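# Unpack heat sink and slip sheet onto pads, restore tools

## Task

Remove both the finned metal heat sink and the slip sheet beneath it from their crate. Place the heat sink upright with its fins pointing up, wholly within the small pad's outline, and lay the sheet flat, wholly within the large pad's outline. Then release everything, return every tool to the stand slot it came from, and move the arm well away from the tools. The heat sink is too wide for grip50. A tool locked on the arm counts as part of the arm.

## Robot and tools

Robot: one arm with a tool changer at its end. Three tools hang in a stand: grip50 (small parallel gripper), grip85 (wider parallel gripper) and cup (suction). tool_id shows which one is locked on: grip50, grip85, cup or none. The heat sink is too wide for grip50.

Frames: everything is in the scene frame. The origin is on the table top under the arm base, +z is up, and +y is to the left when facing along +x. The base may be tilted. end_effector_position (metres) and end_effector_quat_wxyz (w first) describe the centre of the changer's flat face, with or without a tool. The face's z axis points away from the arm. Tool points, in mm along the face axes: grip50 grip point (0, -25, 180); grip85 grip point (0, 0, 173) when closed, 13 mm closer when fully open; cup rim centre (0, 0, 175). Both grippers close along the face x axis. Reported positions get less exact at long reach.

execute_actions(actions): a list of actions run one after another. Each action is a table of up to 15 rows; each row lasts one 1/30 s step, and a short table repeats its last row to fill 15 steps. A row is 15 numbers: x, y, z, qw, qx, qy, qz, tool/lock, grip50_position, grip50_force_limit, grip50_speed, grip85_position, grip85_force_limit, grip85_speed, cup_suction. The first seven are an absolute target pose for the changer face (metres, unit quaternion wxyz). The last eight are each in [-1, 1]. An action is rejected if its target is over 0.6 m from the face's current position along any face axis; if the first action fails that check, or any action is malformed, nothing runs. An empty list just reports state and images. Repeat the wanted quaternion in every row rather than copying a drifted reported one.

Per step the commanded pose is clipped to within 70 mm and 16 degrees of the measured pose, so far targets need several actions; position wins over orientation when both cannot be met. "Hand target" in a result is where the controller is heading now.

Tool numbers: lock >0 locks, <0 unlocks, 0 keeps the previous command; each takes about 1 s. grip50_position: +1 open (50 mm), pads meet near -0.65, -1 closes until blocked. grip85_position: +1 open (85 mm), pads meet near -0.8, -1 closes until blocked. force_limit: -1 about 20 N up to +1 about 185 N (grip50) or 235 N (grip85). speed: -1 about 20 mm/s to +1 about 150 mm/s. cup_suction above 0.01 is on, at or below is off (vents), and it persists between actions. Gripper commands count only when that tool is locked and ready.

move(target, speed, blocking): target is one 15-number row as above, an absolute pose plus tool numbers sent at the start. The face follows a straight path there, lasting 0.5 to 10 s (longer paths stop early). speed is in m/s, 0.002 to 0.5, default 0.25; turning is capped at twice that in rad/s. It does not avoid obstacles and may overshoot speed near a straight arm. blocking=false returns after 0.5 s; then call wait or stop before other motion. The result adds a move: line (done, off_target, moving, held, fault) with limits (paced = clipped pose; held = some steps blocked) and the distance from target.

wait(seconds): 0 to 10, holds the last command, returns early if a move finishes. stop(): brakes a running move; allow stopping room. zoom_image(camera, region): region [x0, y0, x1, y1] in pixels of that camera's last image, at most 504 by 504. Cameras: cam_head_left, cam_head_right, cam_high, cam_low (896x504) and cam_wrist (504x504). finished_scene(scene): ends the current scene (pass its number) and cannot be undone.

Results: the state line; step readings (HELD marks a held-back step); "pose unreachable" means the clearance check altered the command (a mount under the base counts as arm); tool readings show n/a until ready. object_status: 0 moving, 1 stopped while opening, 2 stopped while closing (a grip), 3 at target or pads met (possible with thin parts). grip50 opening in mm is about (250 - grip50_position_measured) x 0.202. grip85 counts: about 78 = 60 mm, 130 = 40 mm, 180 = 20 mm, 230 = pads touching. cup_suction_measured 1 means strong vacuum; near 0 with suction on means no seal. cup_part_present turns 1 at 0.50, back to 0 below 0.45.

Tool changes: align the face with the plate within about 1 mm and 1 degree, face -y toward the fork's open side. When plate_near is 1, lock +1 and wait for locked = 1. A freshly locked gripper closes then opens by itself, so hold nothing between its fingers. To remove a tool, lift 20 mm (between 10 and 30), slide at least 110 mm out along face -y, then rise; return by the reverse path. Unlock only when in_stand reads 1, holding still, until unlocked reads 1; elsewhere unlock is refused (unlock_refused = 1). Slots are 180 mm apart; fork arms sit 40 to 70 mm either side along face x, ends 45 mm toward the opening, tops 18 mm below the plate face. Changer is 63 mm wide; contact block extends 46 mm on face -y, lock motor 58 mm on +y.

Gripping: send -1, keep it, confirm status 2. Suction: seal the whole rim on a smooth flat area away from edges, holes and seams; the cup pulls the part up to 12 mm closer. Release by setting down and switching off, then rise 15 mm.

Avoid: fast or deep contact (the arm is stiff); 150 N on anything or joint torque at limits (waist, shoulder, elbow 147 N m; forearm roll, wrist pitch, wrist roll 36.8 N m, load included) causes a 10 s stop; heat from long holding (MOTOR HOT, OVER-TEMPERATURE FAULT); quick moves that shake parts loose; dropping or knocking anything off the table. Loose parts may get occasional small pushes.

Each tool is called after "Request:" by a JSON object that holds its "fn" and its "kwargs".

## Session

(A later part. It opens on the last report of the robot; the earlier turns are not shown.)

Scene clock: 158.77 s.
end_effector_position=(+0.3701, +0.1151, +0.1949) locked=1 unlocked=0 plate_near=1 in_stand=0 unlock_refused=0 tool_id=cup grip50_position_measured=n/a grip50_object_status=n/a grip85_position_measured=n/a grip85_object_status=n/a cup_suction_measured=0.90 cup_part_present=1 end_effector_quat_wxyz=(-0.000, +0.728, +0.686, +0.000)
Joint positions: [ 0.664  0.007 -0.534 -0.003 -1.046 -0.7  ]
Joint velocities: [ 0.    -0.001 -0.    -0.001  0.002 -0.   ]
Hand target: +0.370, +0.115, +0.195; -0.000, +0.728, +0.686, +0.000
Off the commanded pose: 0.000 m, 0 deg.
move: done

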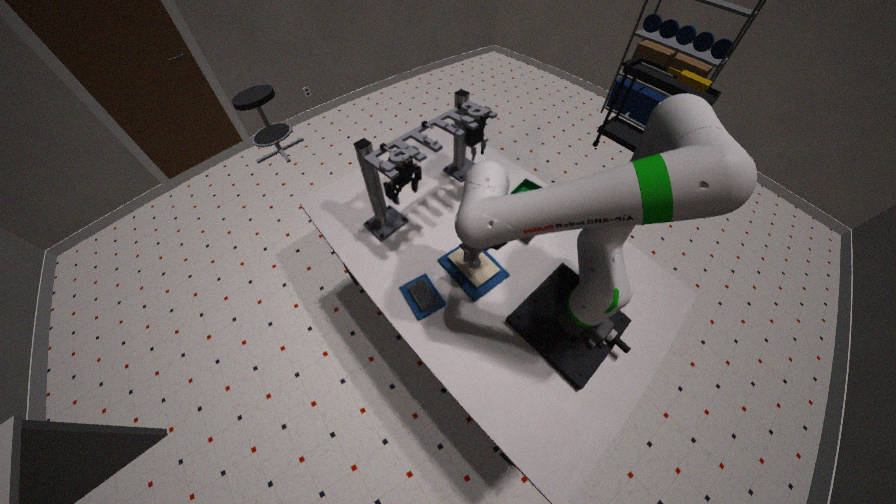

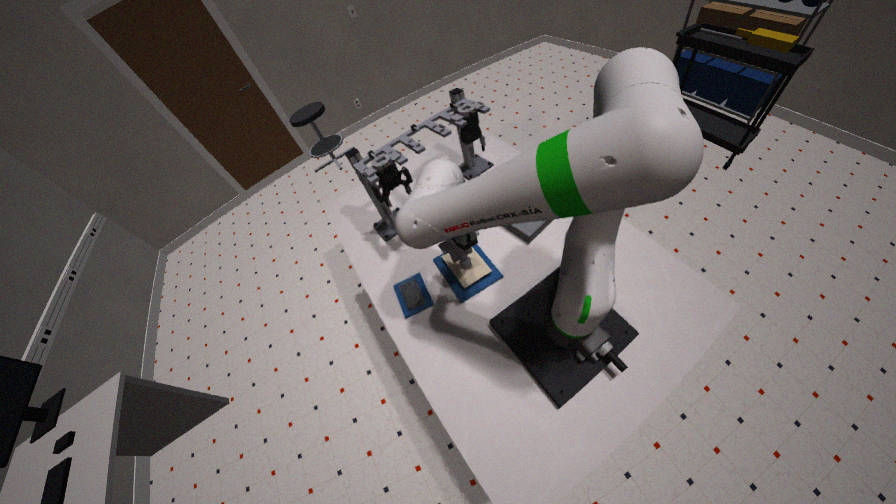

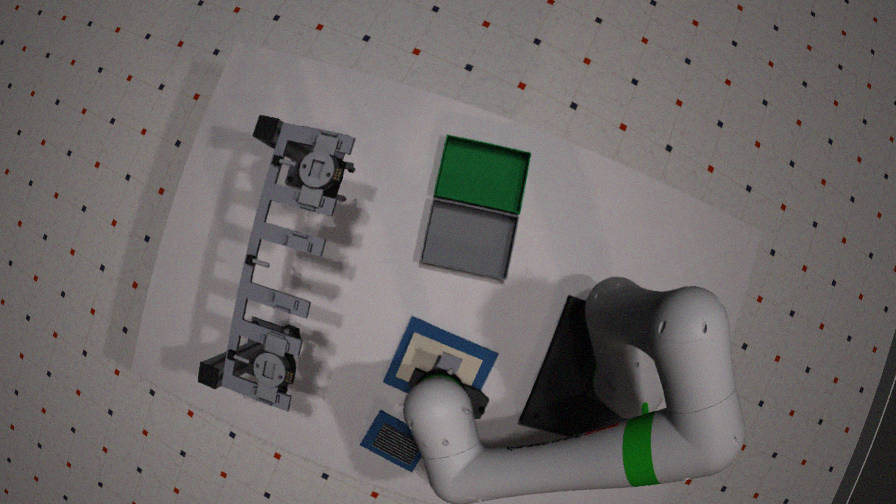

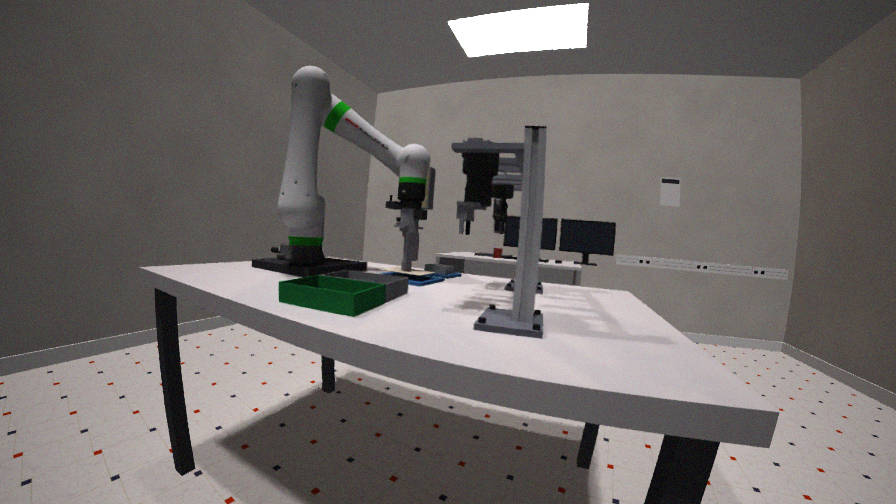

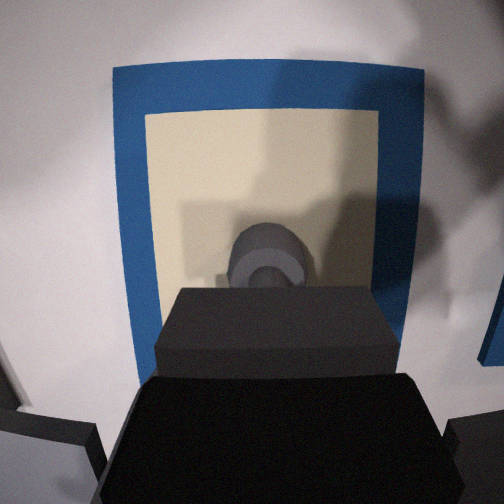

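Request:
{"fn": "move", "kwargs": {"target": [0.368,0.117,0.178,0,0.728,0.6855,0,0,0,0,0,0,0,0,1], "speed": 0.02}}

Request:
{"fn": "execute_actions", "kwargs": {"actions": [[[0.368,0.117,0.178,0,0.728,0.6855,0,0,0,0,0,0,0,0,0]],[[0.368,0.117,0.178,0,0.728,0.6855,0,0,0,0,0,0,0,0,0]]]}}

Request:
{"fn": "move", "kwargs": {"target": [0.368,0.117,0.22,0,0.728,0.6855,0,0,0,0,0,0,0,0,0], "speed": 0.05}}

Request:
{"fn": "move", "kwargs": {"target": [0.53,-0.0181,0.382,0,0.682,0.7314,0,0,0,0,0,0,0,0,0]}}

Request:
{"fn": "move", "kwargs": {"target": [0.6799,-0.0076,0.382,0,0.682,0.7314,0,0,0,0,0,0,0,0,0], "speed": 0.07}}

Request:
{"fn": "move", "kwargs": {"target": [0.6799,-0.0076,0.3627,0,0.682,0.7314,0,0,0,0,0,0,0,0,0], "speed": 0.015}}

Request:
{"fn": "execute_actions", "kwargs": {"actions": [[[0.6799,-0.0076,0.3627,0,0.682,0.7314,0,-1,0,0,0,0,0,0,0]],[[0.6799,-0.0076,0.3627,0,0.682,0.7314,0,-1,0,0,0,0,0,0,0]],[[0.6799,-0.0076,0.3627,0,0.682,0.7314,0,-1,0,0,0,0,0,0,0]]]}}

Scene clock: 167.57 s.
end_effector_position=(+0.3680, +0.1170, +0.1780) locked=1 unlocked=0 plate_near=1 in_stand=0 unlock_refused=0 tool_id=cup grip50_position_measured=n/a grip50_object_status=n/a grip85_position_measured=n/a grip85_object_status=n/a cup_suction_measured=0.90 cup_part_present=1 end_effector_quat_wxyz=(-0.000, +0.728, +0.686, +0.000)
Joint positions: [ 0.671  0.029 -0.558 -0.003 -1.    -0.708]
Joint velocities: [-0.     0.    -0.001  0.001  0.001  0.   ]
Hand target: +0.368, +0.117, +0.178; -0.000, +0.728, +0.686, +0.000
Off the commanded pose: 0.000 m, 0 deg.
move: done

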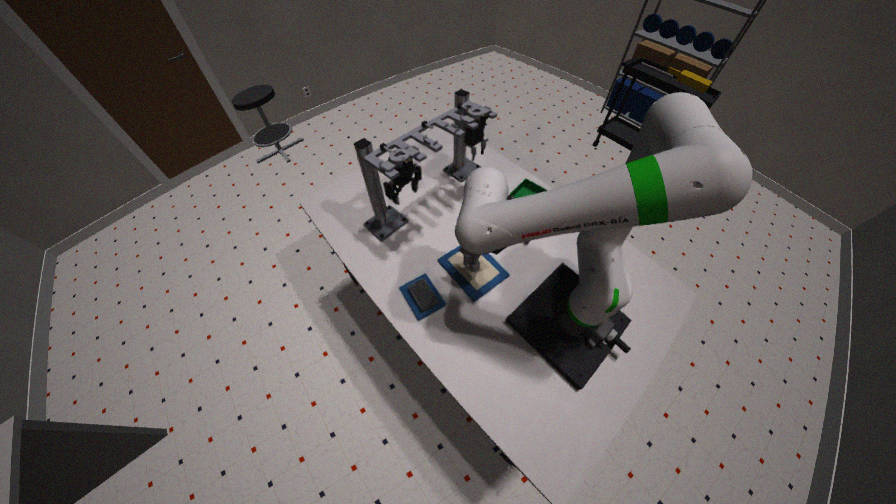

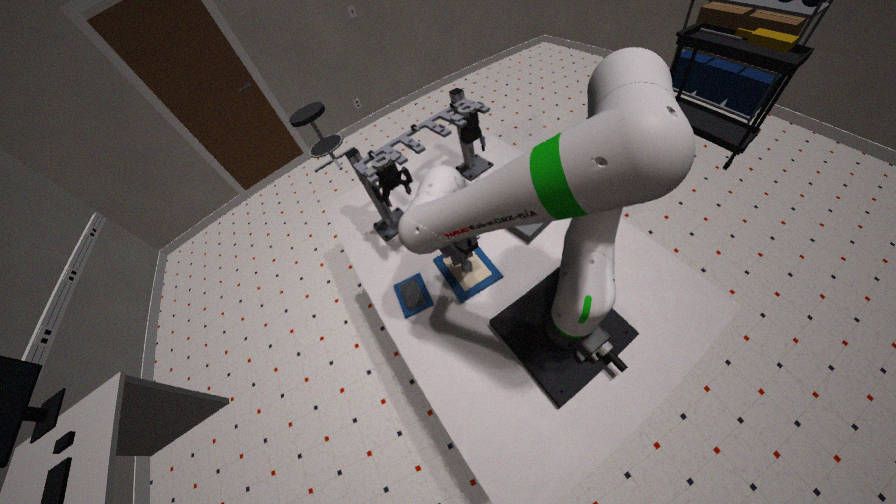

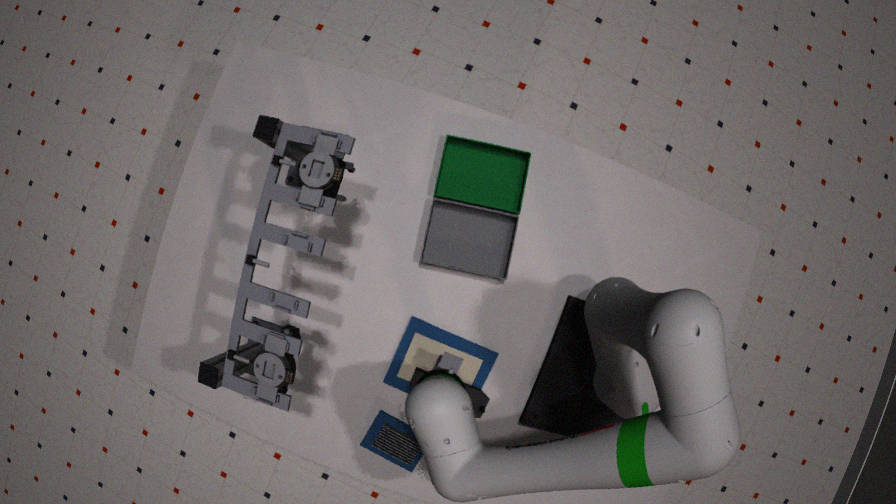

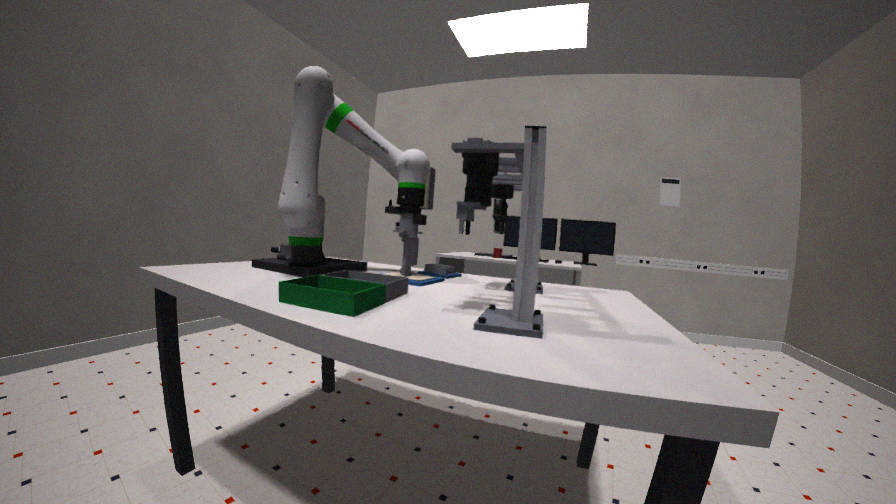

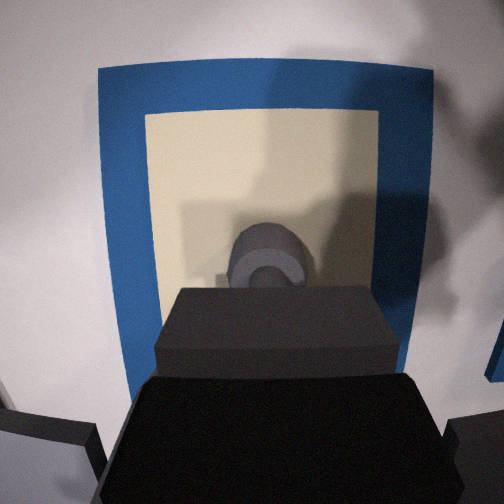

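Scene clock: 168.57 s.
end_effector_position=(+0.3680, +0.1170, +0.1780) locked=1 unlocked=0 plate_near=1 in_stand=0 unlock_refused=0 tool_id=cup grip50_position_measured=n/a grip50_object_status=n/a grip85_position_measured=n/a grip85_object_status=n/a cup_suction_measured=0.00 cup_part_present=0 end_effector_quat_wxyz=(-0.000, +0.728, +0.686, +0.000)
Joint positions: [ 0.671  0.028 -0.558 -0.003 -1.    -0.708]
Joint velocities: [ 0. -0.  0. -0. -0. -0.]
Hand target: +0.368, +0.117, +0.178; +0.000, +0.728, +0.686, +0.000
Off the commanded pose: 0.000 m, 0 deg.
Step readings (end_effector_position; steps 1 to 15: 1st action; 16 to 30: 2nd action):
0: (+0.3680, +0.1170, +0.1780)
1: (+0.3680, +0.1170, +0.1780)
2: (+0.3680, +0.1170, +0.1780)
4: (+0.3680, +0.1170, +0.1780)
8: (+0.3680, +0.1170, +0.1780)
15: (+0.3680, +0.1170, +0.1780)
16: (+0.3680, +0.1170, +0.1780)
17: (+0.3680, +0.1170, +0.1780)
19: (+0.3680, +0.1170, +0.1780)
23: (+0.3680, +0.1170, +0.1780)
30: end_effector_position above

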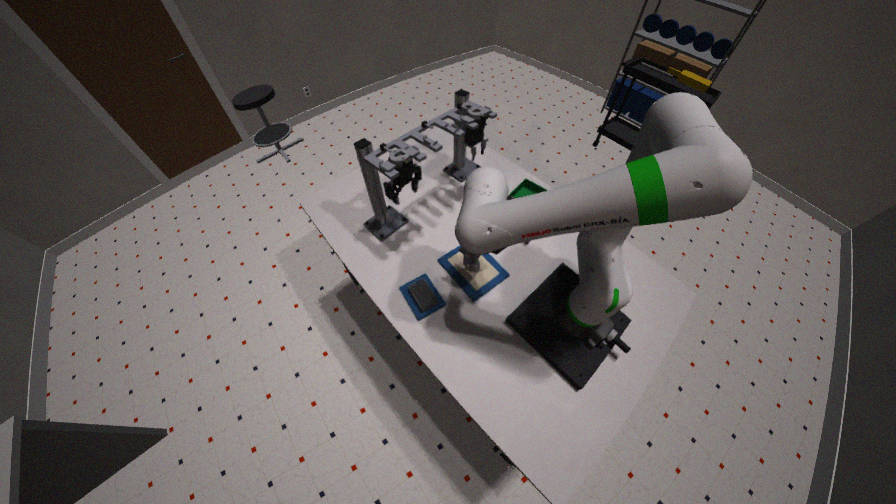

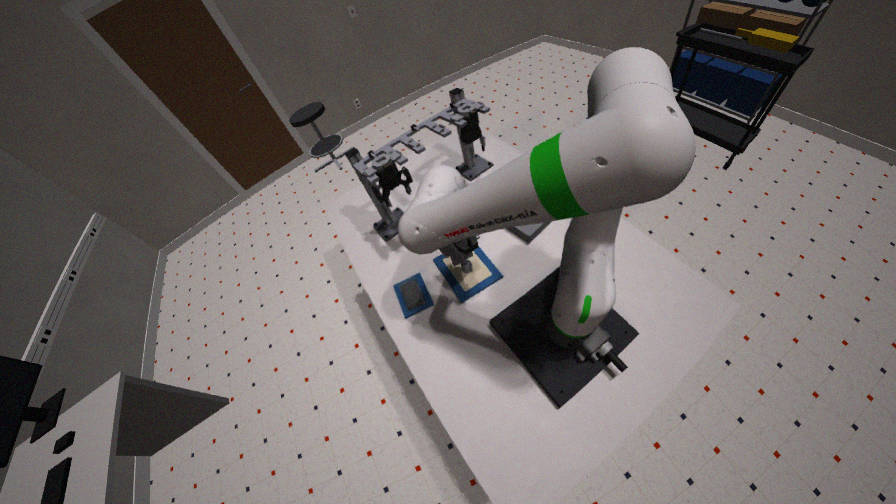

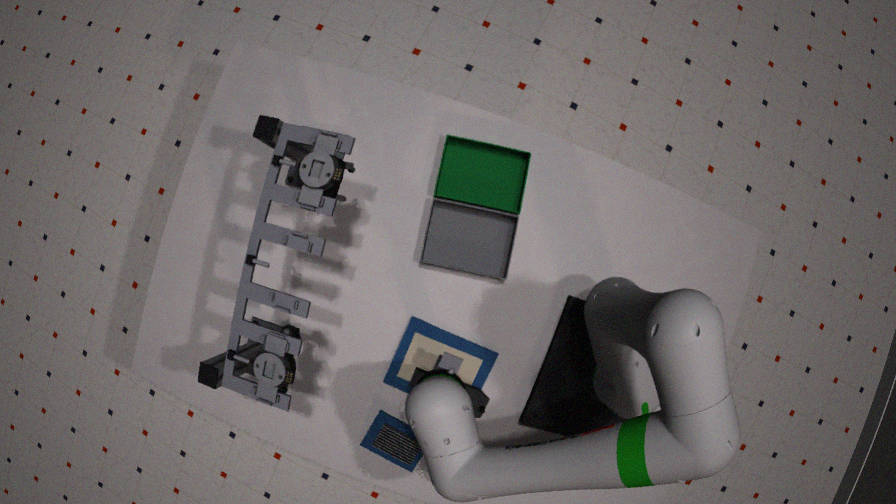

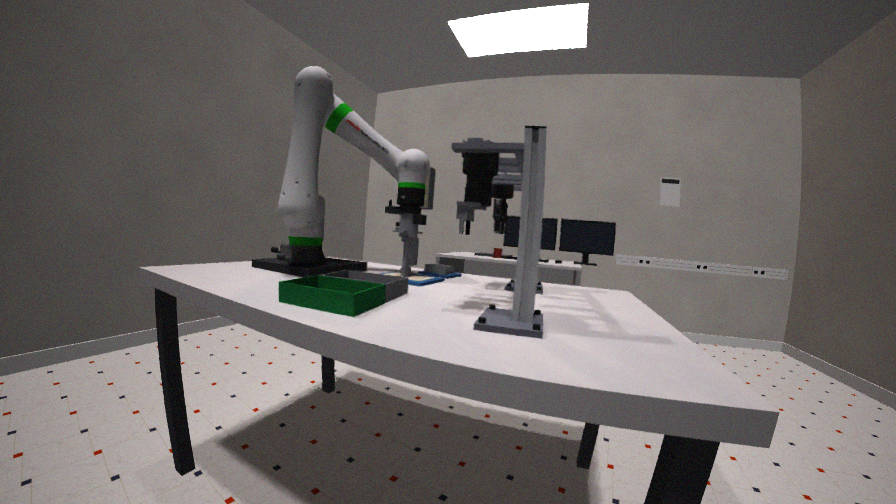

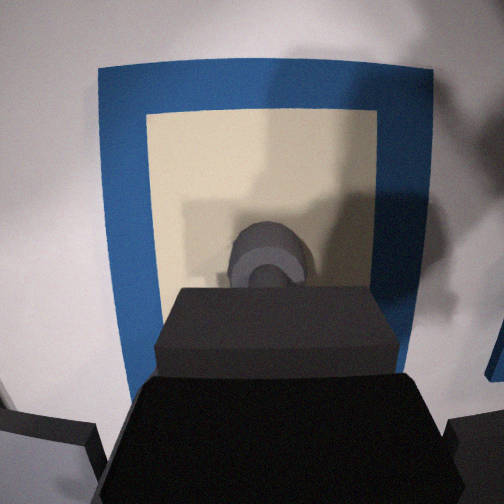

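Scene clock: 169.70 s.
end_effector_position=(+0.3679, +0.1170, +0.2201) locked=1 unlocked=0 plate_near=1 in_stand=0 unlock_refused=0 tool_id=cup grip50_position_measured=n/a grip50_object_status=n/a grip85_position_measured=n/a grip85_object_status=n/a cup_suction_measured=0.00 cup_part_present=0 end_effector_quat_wxyz=(+0.000, +0.728, +0.686, -0.000)
Joint positions: [ 0.671 -0.03  -0.504 -0.002 -1.113 -0.708]
Joint velocities: [-0.001 -0.001  0.    -0.002 -0.001  0.   ]
Hand target: +0.368, +0.117, +0.220; +0.000, +0.728, +0.685, -0.000
Off the commanded pose: 0.000 m, 0 deg.
move: done

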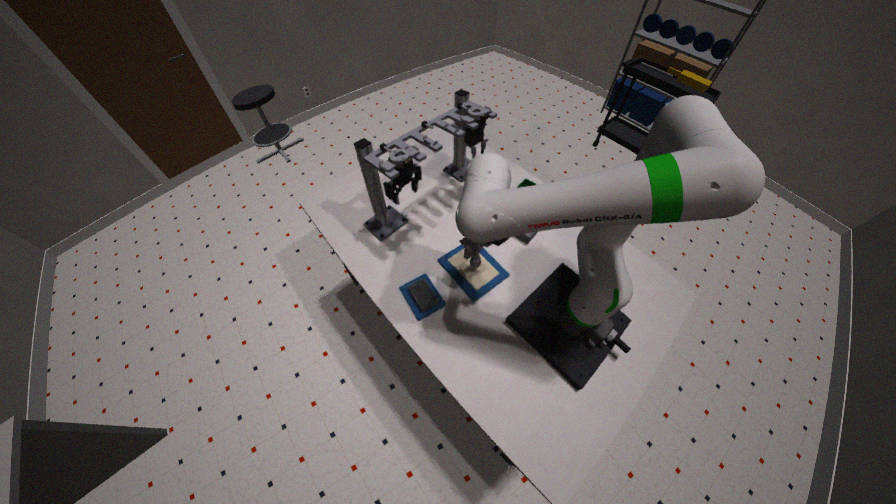

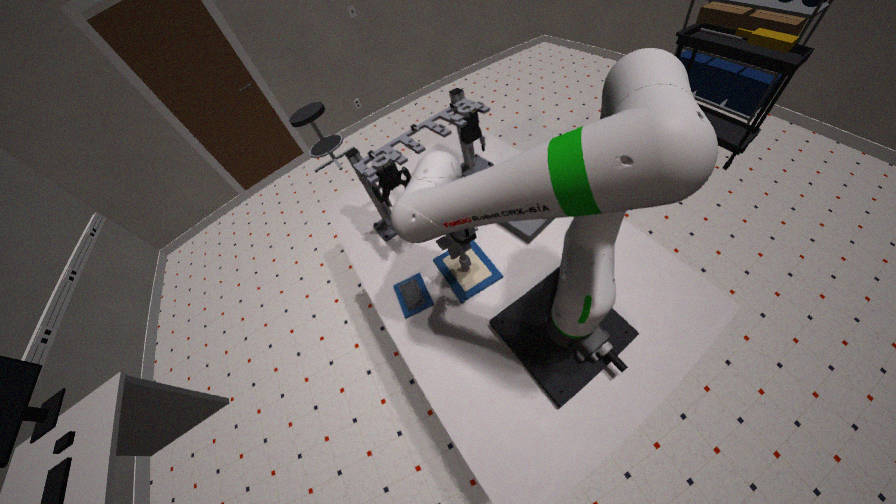

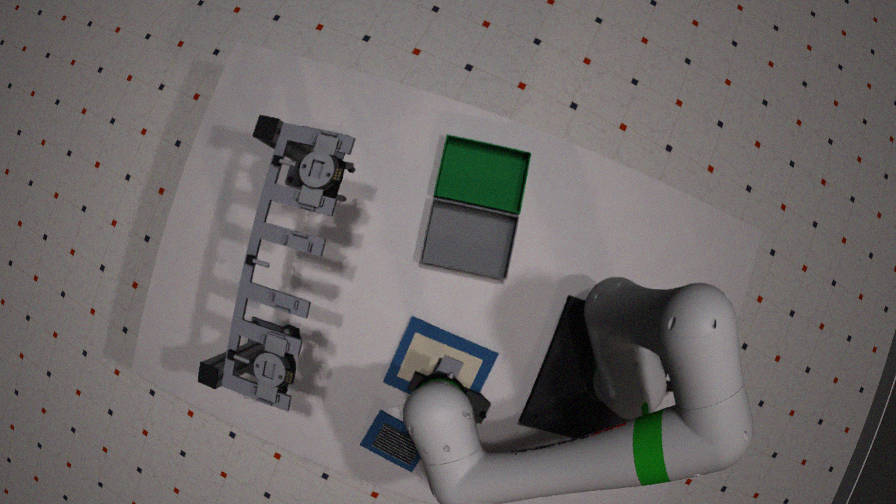

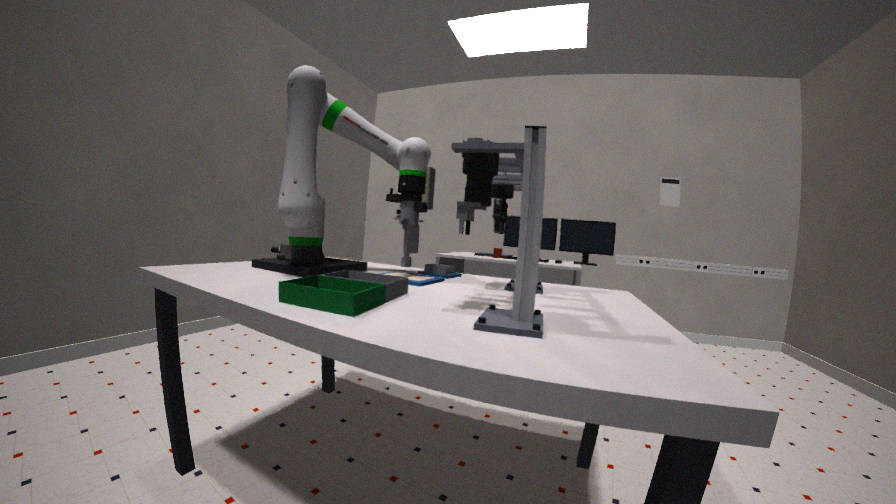

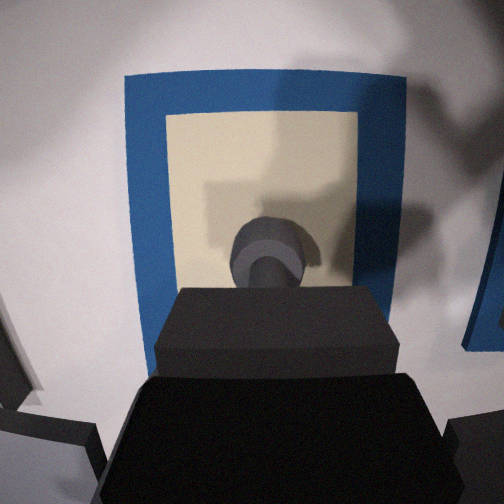

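Scene clock: 171.27 s.
end_effector_position=(+0.5297, -0.0186, +0.3820) locked=1 unlocked=0 plate_near=1 in_stand=0 unlock_refused=0 tool_id=cup grip50_position_measured=n/a grip50_object_status=n/a grip85_position_measured=n/a grip85_object_status=n/a cup_suction_measured=0.00 cup_part_present=0 end_effector_quat_wxyz=(+0.000, +0.682, +0.731, -0.000)
Joint positions: [ 0.24   0.228  0.168  0.005 -1.527 -0.149]
Joint velocities: [-0.     0.002  0.002 -0.    -0.002  0.001]
Hand target: +0.530, -0.019, +0.382; +0.000, +0.682, +0.731, -0.000
Off the commanded pose: 0.001 m, 0 deg.
move: done

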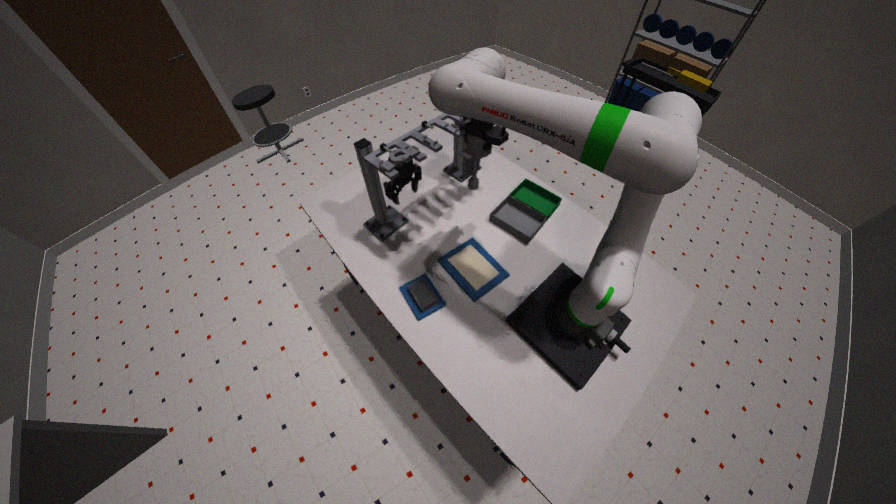

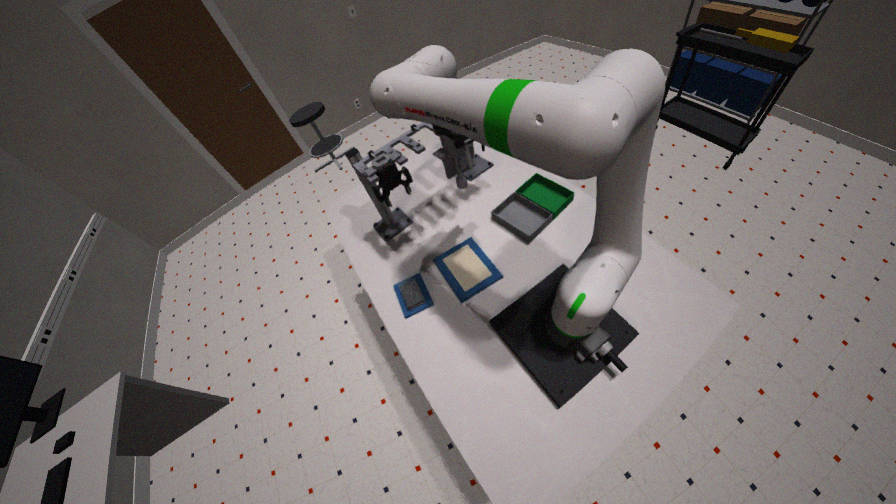

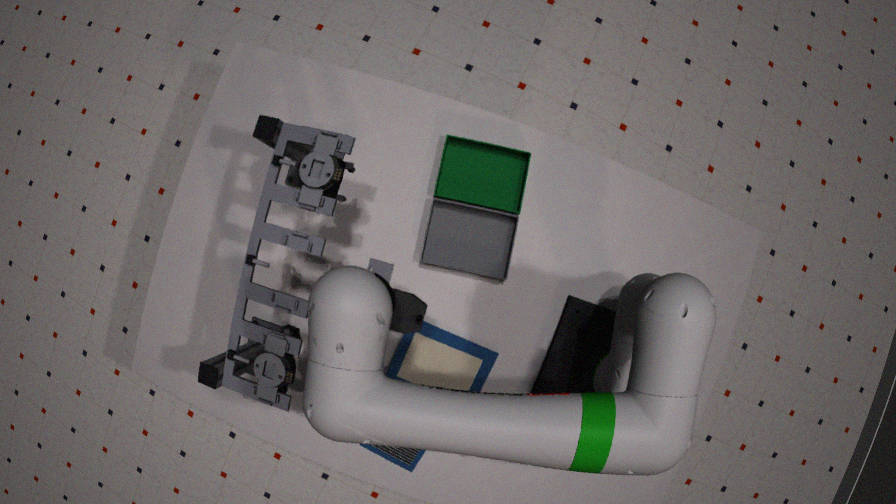

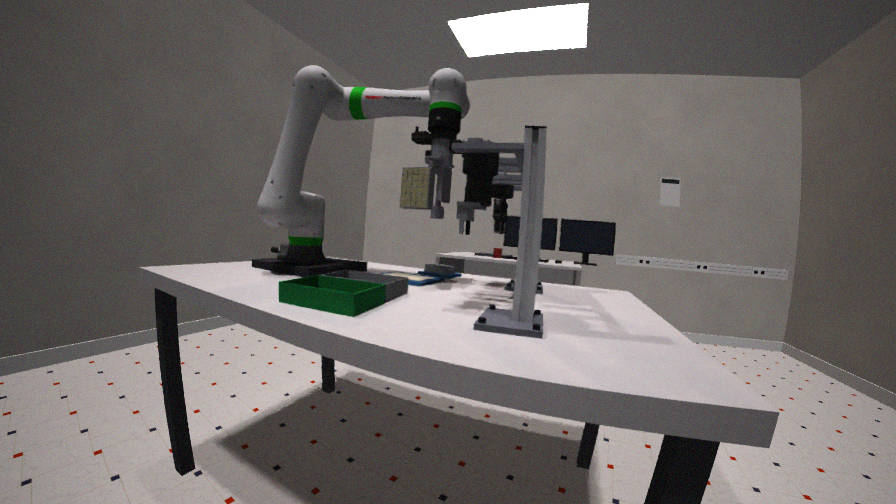

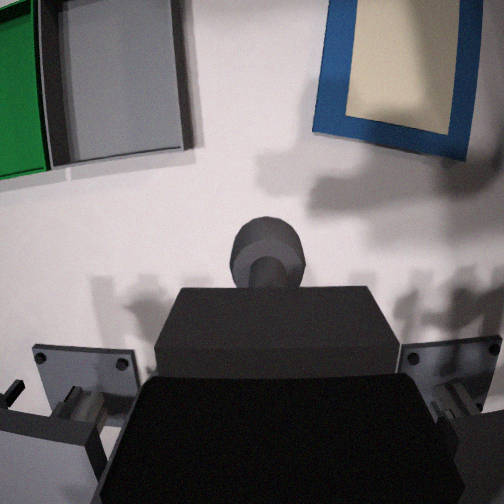

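Scene clock: 173.77 s.
end_effector_position=(+0.6796, -0.0077, +0.3819) locked=1 unlocked=0 plate_near=1 in_stand=0 unlock_refused=0 tool_id=cup grip50_position_measured=n/a grip50_object_status=n/a grip85_position_measured=n/a grip85_object_status=n/a cup_suction_measured=0.00 cup_part_present=0 end_effector_quat_wxyz=(+0.000, +0.682, +0.731, -0.000)
Joint positions: [ 0.208  0.648  0.751  0.006 -1.689 -0.115]
Joint velocities: [-0.     0.003  0.003 -0.001 -0.002 -0.001]
Hand target: +0.680, -0.008, +0.382; -0.000, +0.682, +0.731, -0.000
Off the commanded pose: 0.000 m, 0 deg.
move: done

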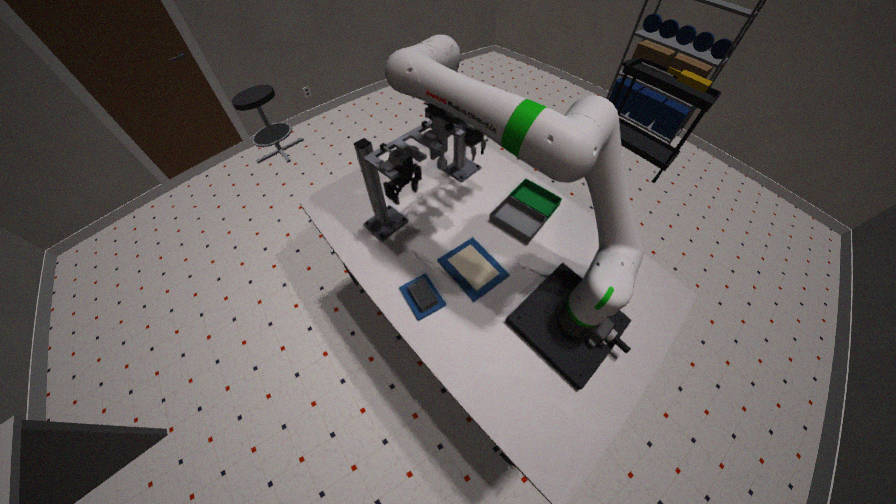

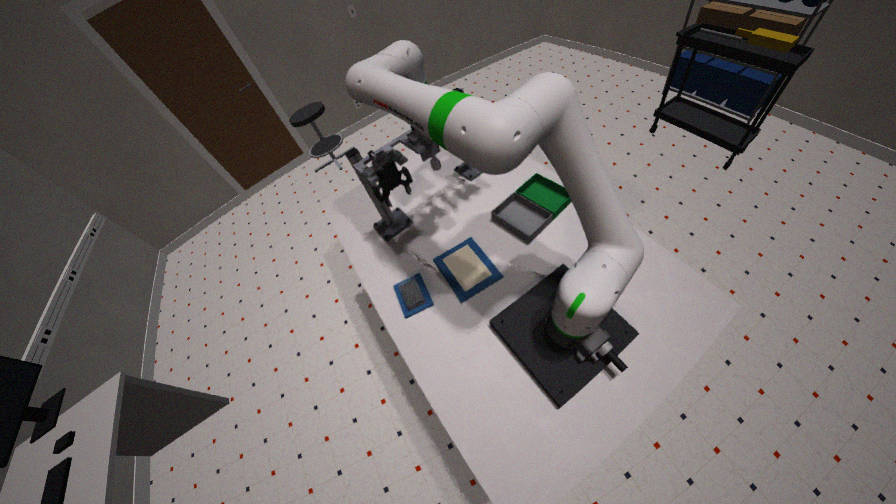

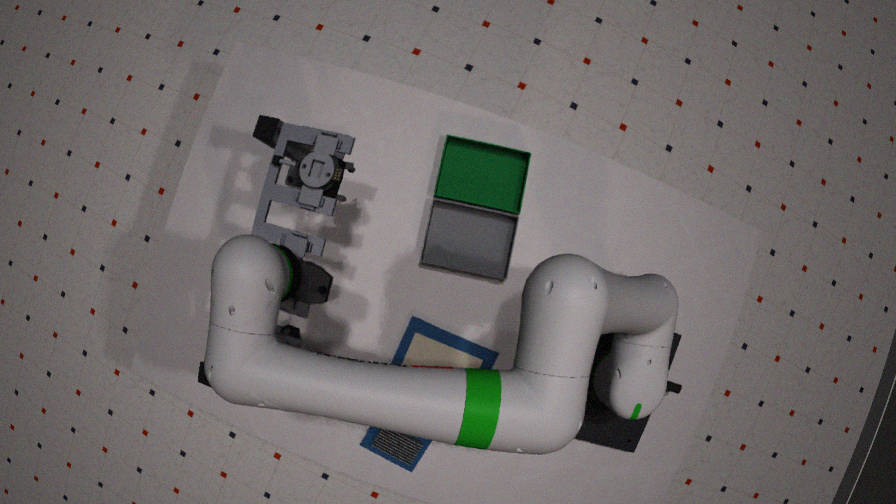

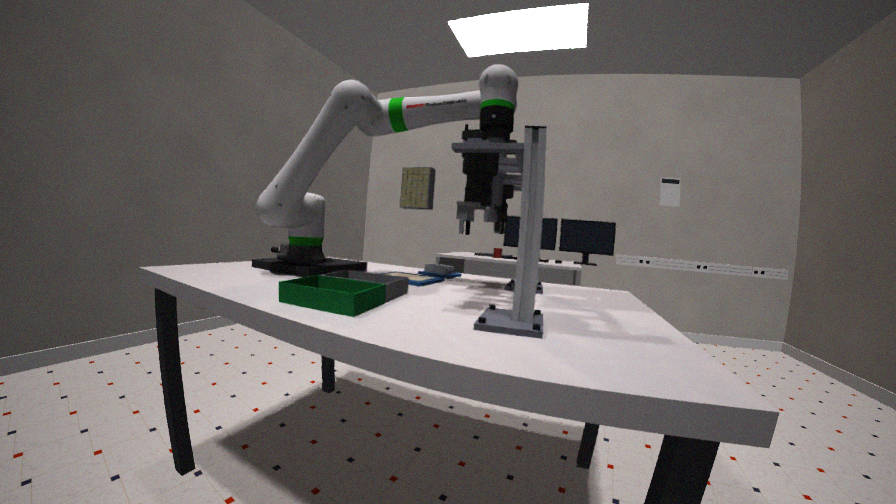

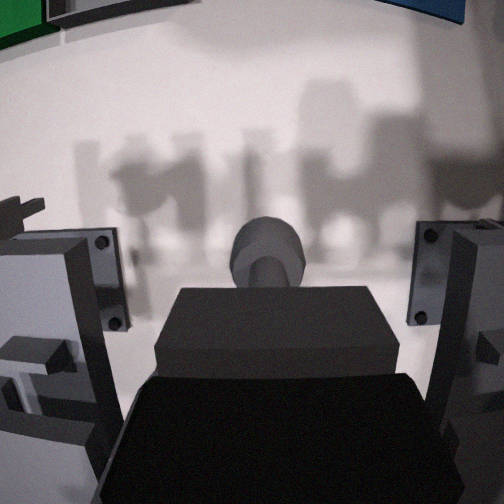

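Scene clock: 175.27 s.
end_effector_position=(+0.6799, -0.0076, +0.3627) locked=1 unlocked=0 plate_near=1 in_stand=1 unlock_refused=0 tool_id=cup grip50_position_measured=n/a grip50_object_status=n/a grip85_position_measured=n/a grip85_object_status=n/a cup_suction_measured=0.00 cup_part_present=0 end_effector_quat_wxyz=(-0.000, +0.682, +0.731, +0.000)
Joint positions: [ 0.208  0.643  0.699  0.005 -1.642 -0.115]
Joint velocities: [-0.    -0.001 -0.002 -0.001  0.001  0.   ]
Hand target: +0.680, -0.008, +0.363; +0.000, +0.682, +0.731, -0.000
Off the commanded pose: 0.000 m, 0 deg.
move: done

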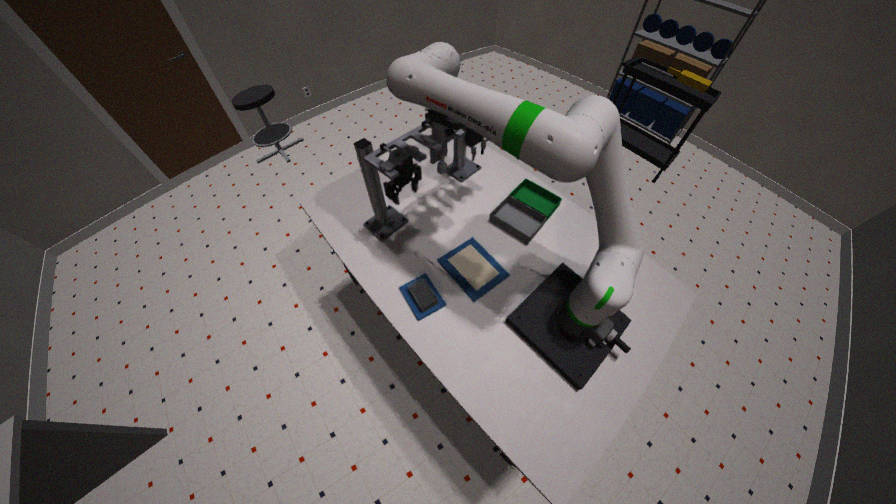

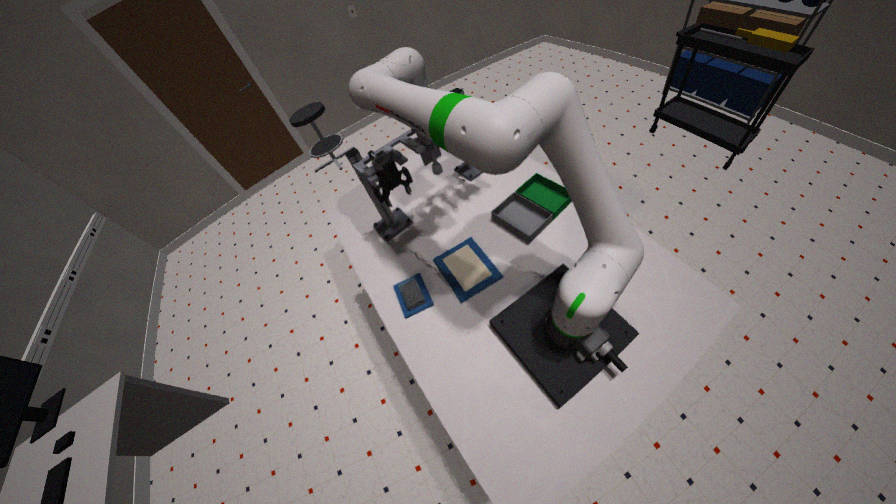

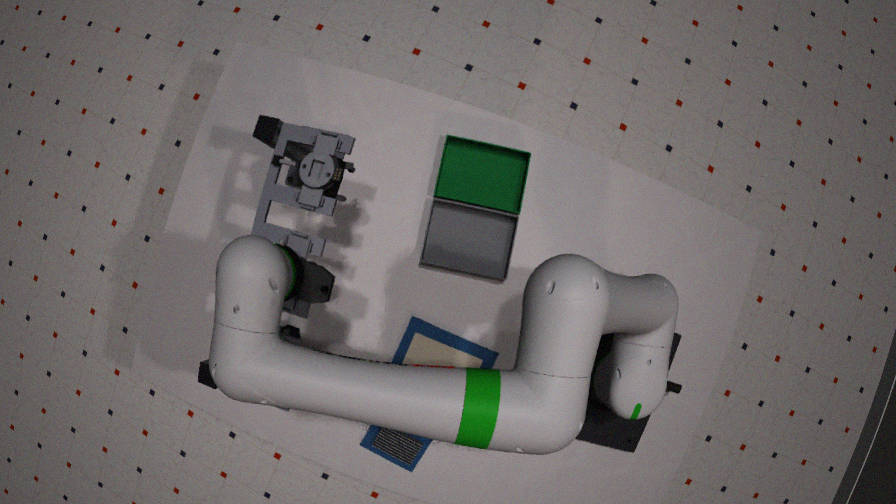

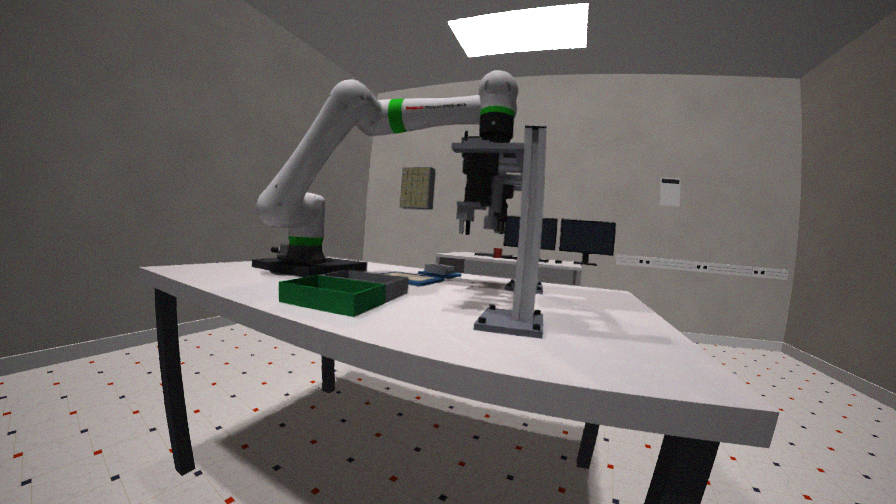

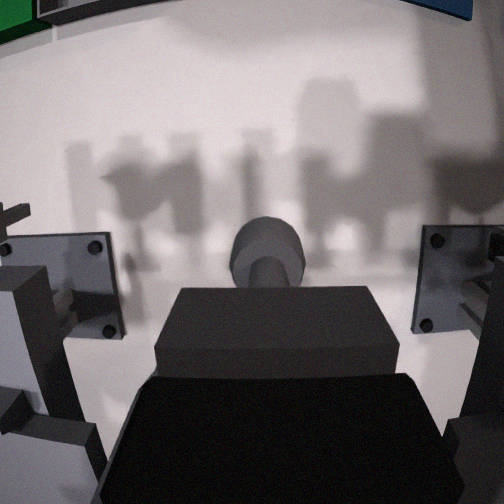

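Scene clock: 176.77 s.
end_effector_position=(+0.6799, -0.0076, +0.3627) locked=0 unlocked=1 plate_near=1 in_stand=1 unlock_refused=0 tool_id=none grip50_position_measured=n/a grip50_object_status=n/a grip85_position_measured=n/a grip85_object_status=n/a cup_suction_measured=n/a cup_part_present=n/a end_effector_quat_wxyz=(+0.000, +0.682, +0.731, +0.000)
Joint positions: [ 0.208  0.643  0.699  0.005 -1.642 -0.115]
Joint velocities: [ 0.001  0.     0.     0.001 -0.     0.   ]
Hand target: +0.680, -0.008, +0.363; -0.000, +0.682, +0.731, +0.000
Off the commanded pose: 0.000 m, 0 deg.
Step readings (end_effector_position; steps 1 to 15: 1st action; 16 to 30: 2nd action; 31 to 45: 3rd action):
0: (+0.6799, -0.0076, +0.3627)
1: (+0.6799, -0.0076, +0.3627)
2: (+0.6799, -0.0076, +0.3626)
4: (+0.6799, -0.0076, +0.3626)
8: (+0.6799, -0.0076, +0.3627)
15: (+0.6799, -0.0076, +0.3627)
16: (+0.6799, -0.0076, +0.3627)
17: (+0.6799, -0.0076, +0.3627)
19: (+0.6799, -0.0076, +0.3627)
23: (+0.6799, -0.0076, +0.3627)
30: (+0.6799, -0.0076, +0.3628)
31: (+0.6799, -0.0076, +0.3628)
32: (+0.6799, -0.0076, +0.3628)
34: (+0.6799, -0.0076, +0.3628)
38: (+0.6799, -0.0076, +0.3628)
45: end_effector_position above

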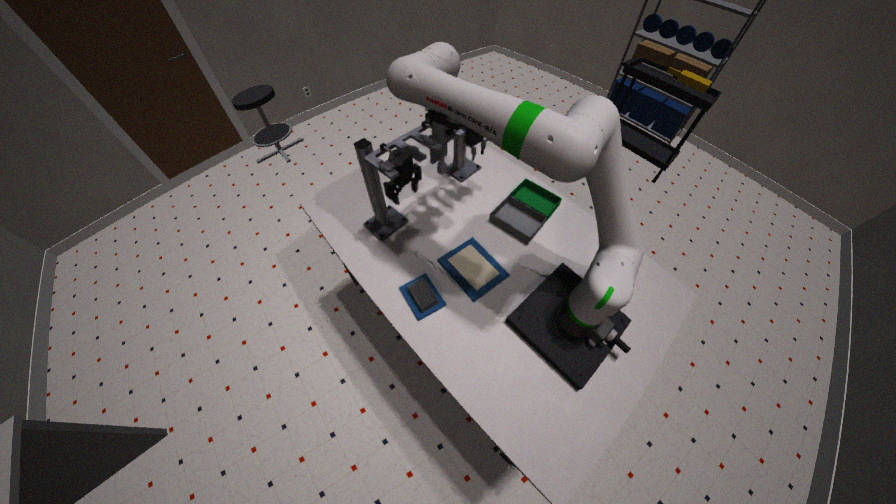

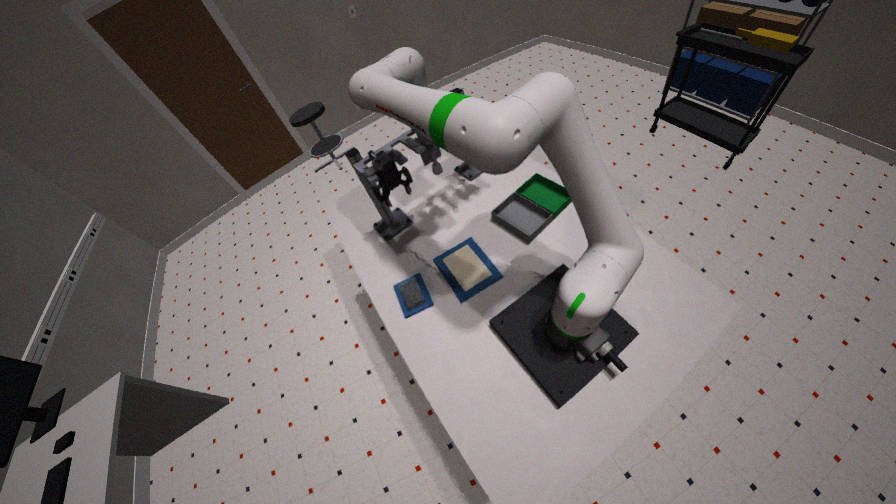

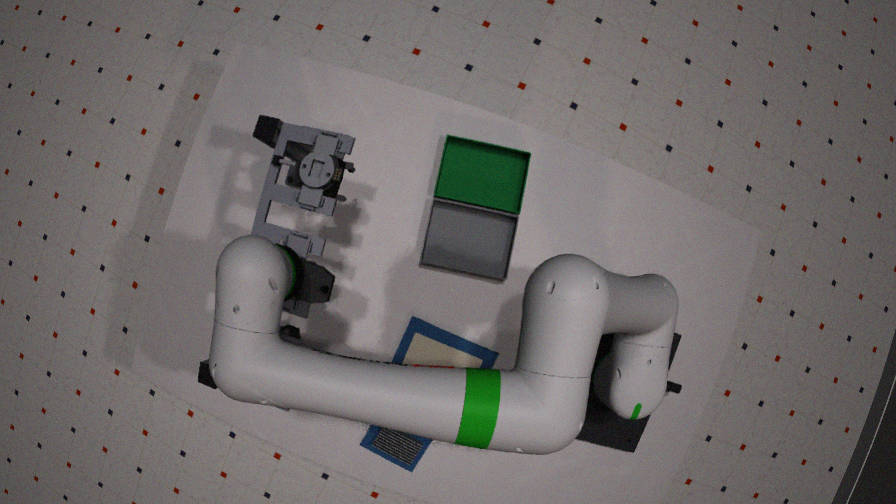

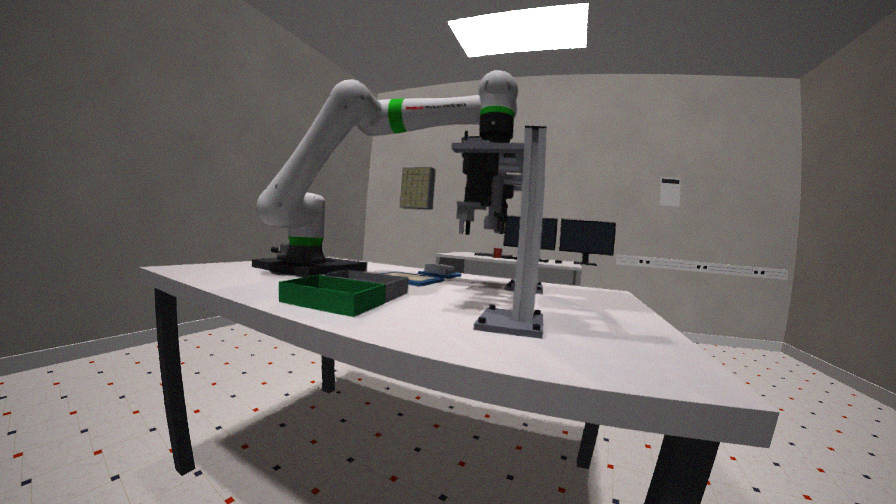

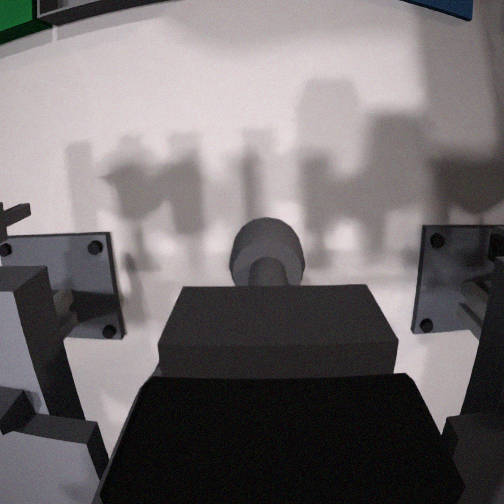

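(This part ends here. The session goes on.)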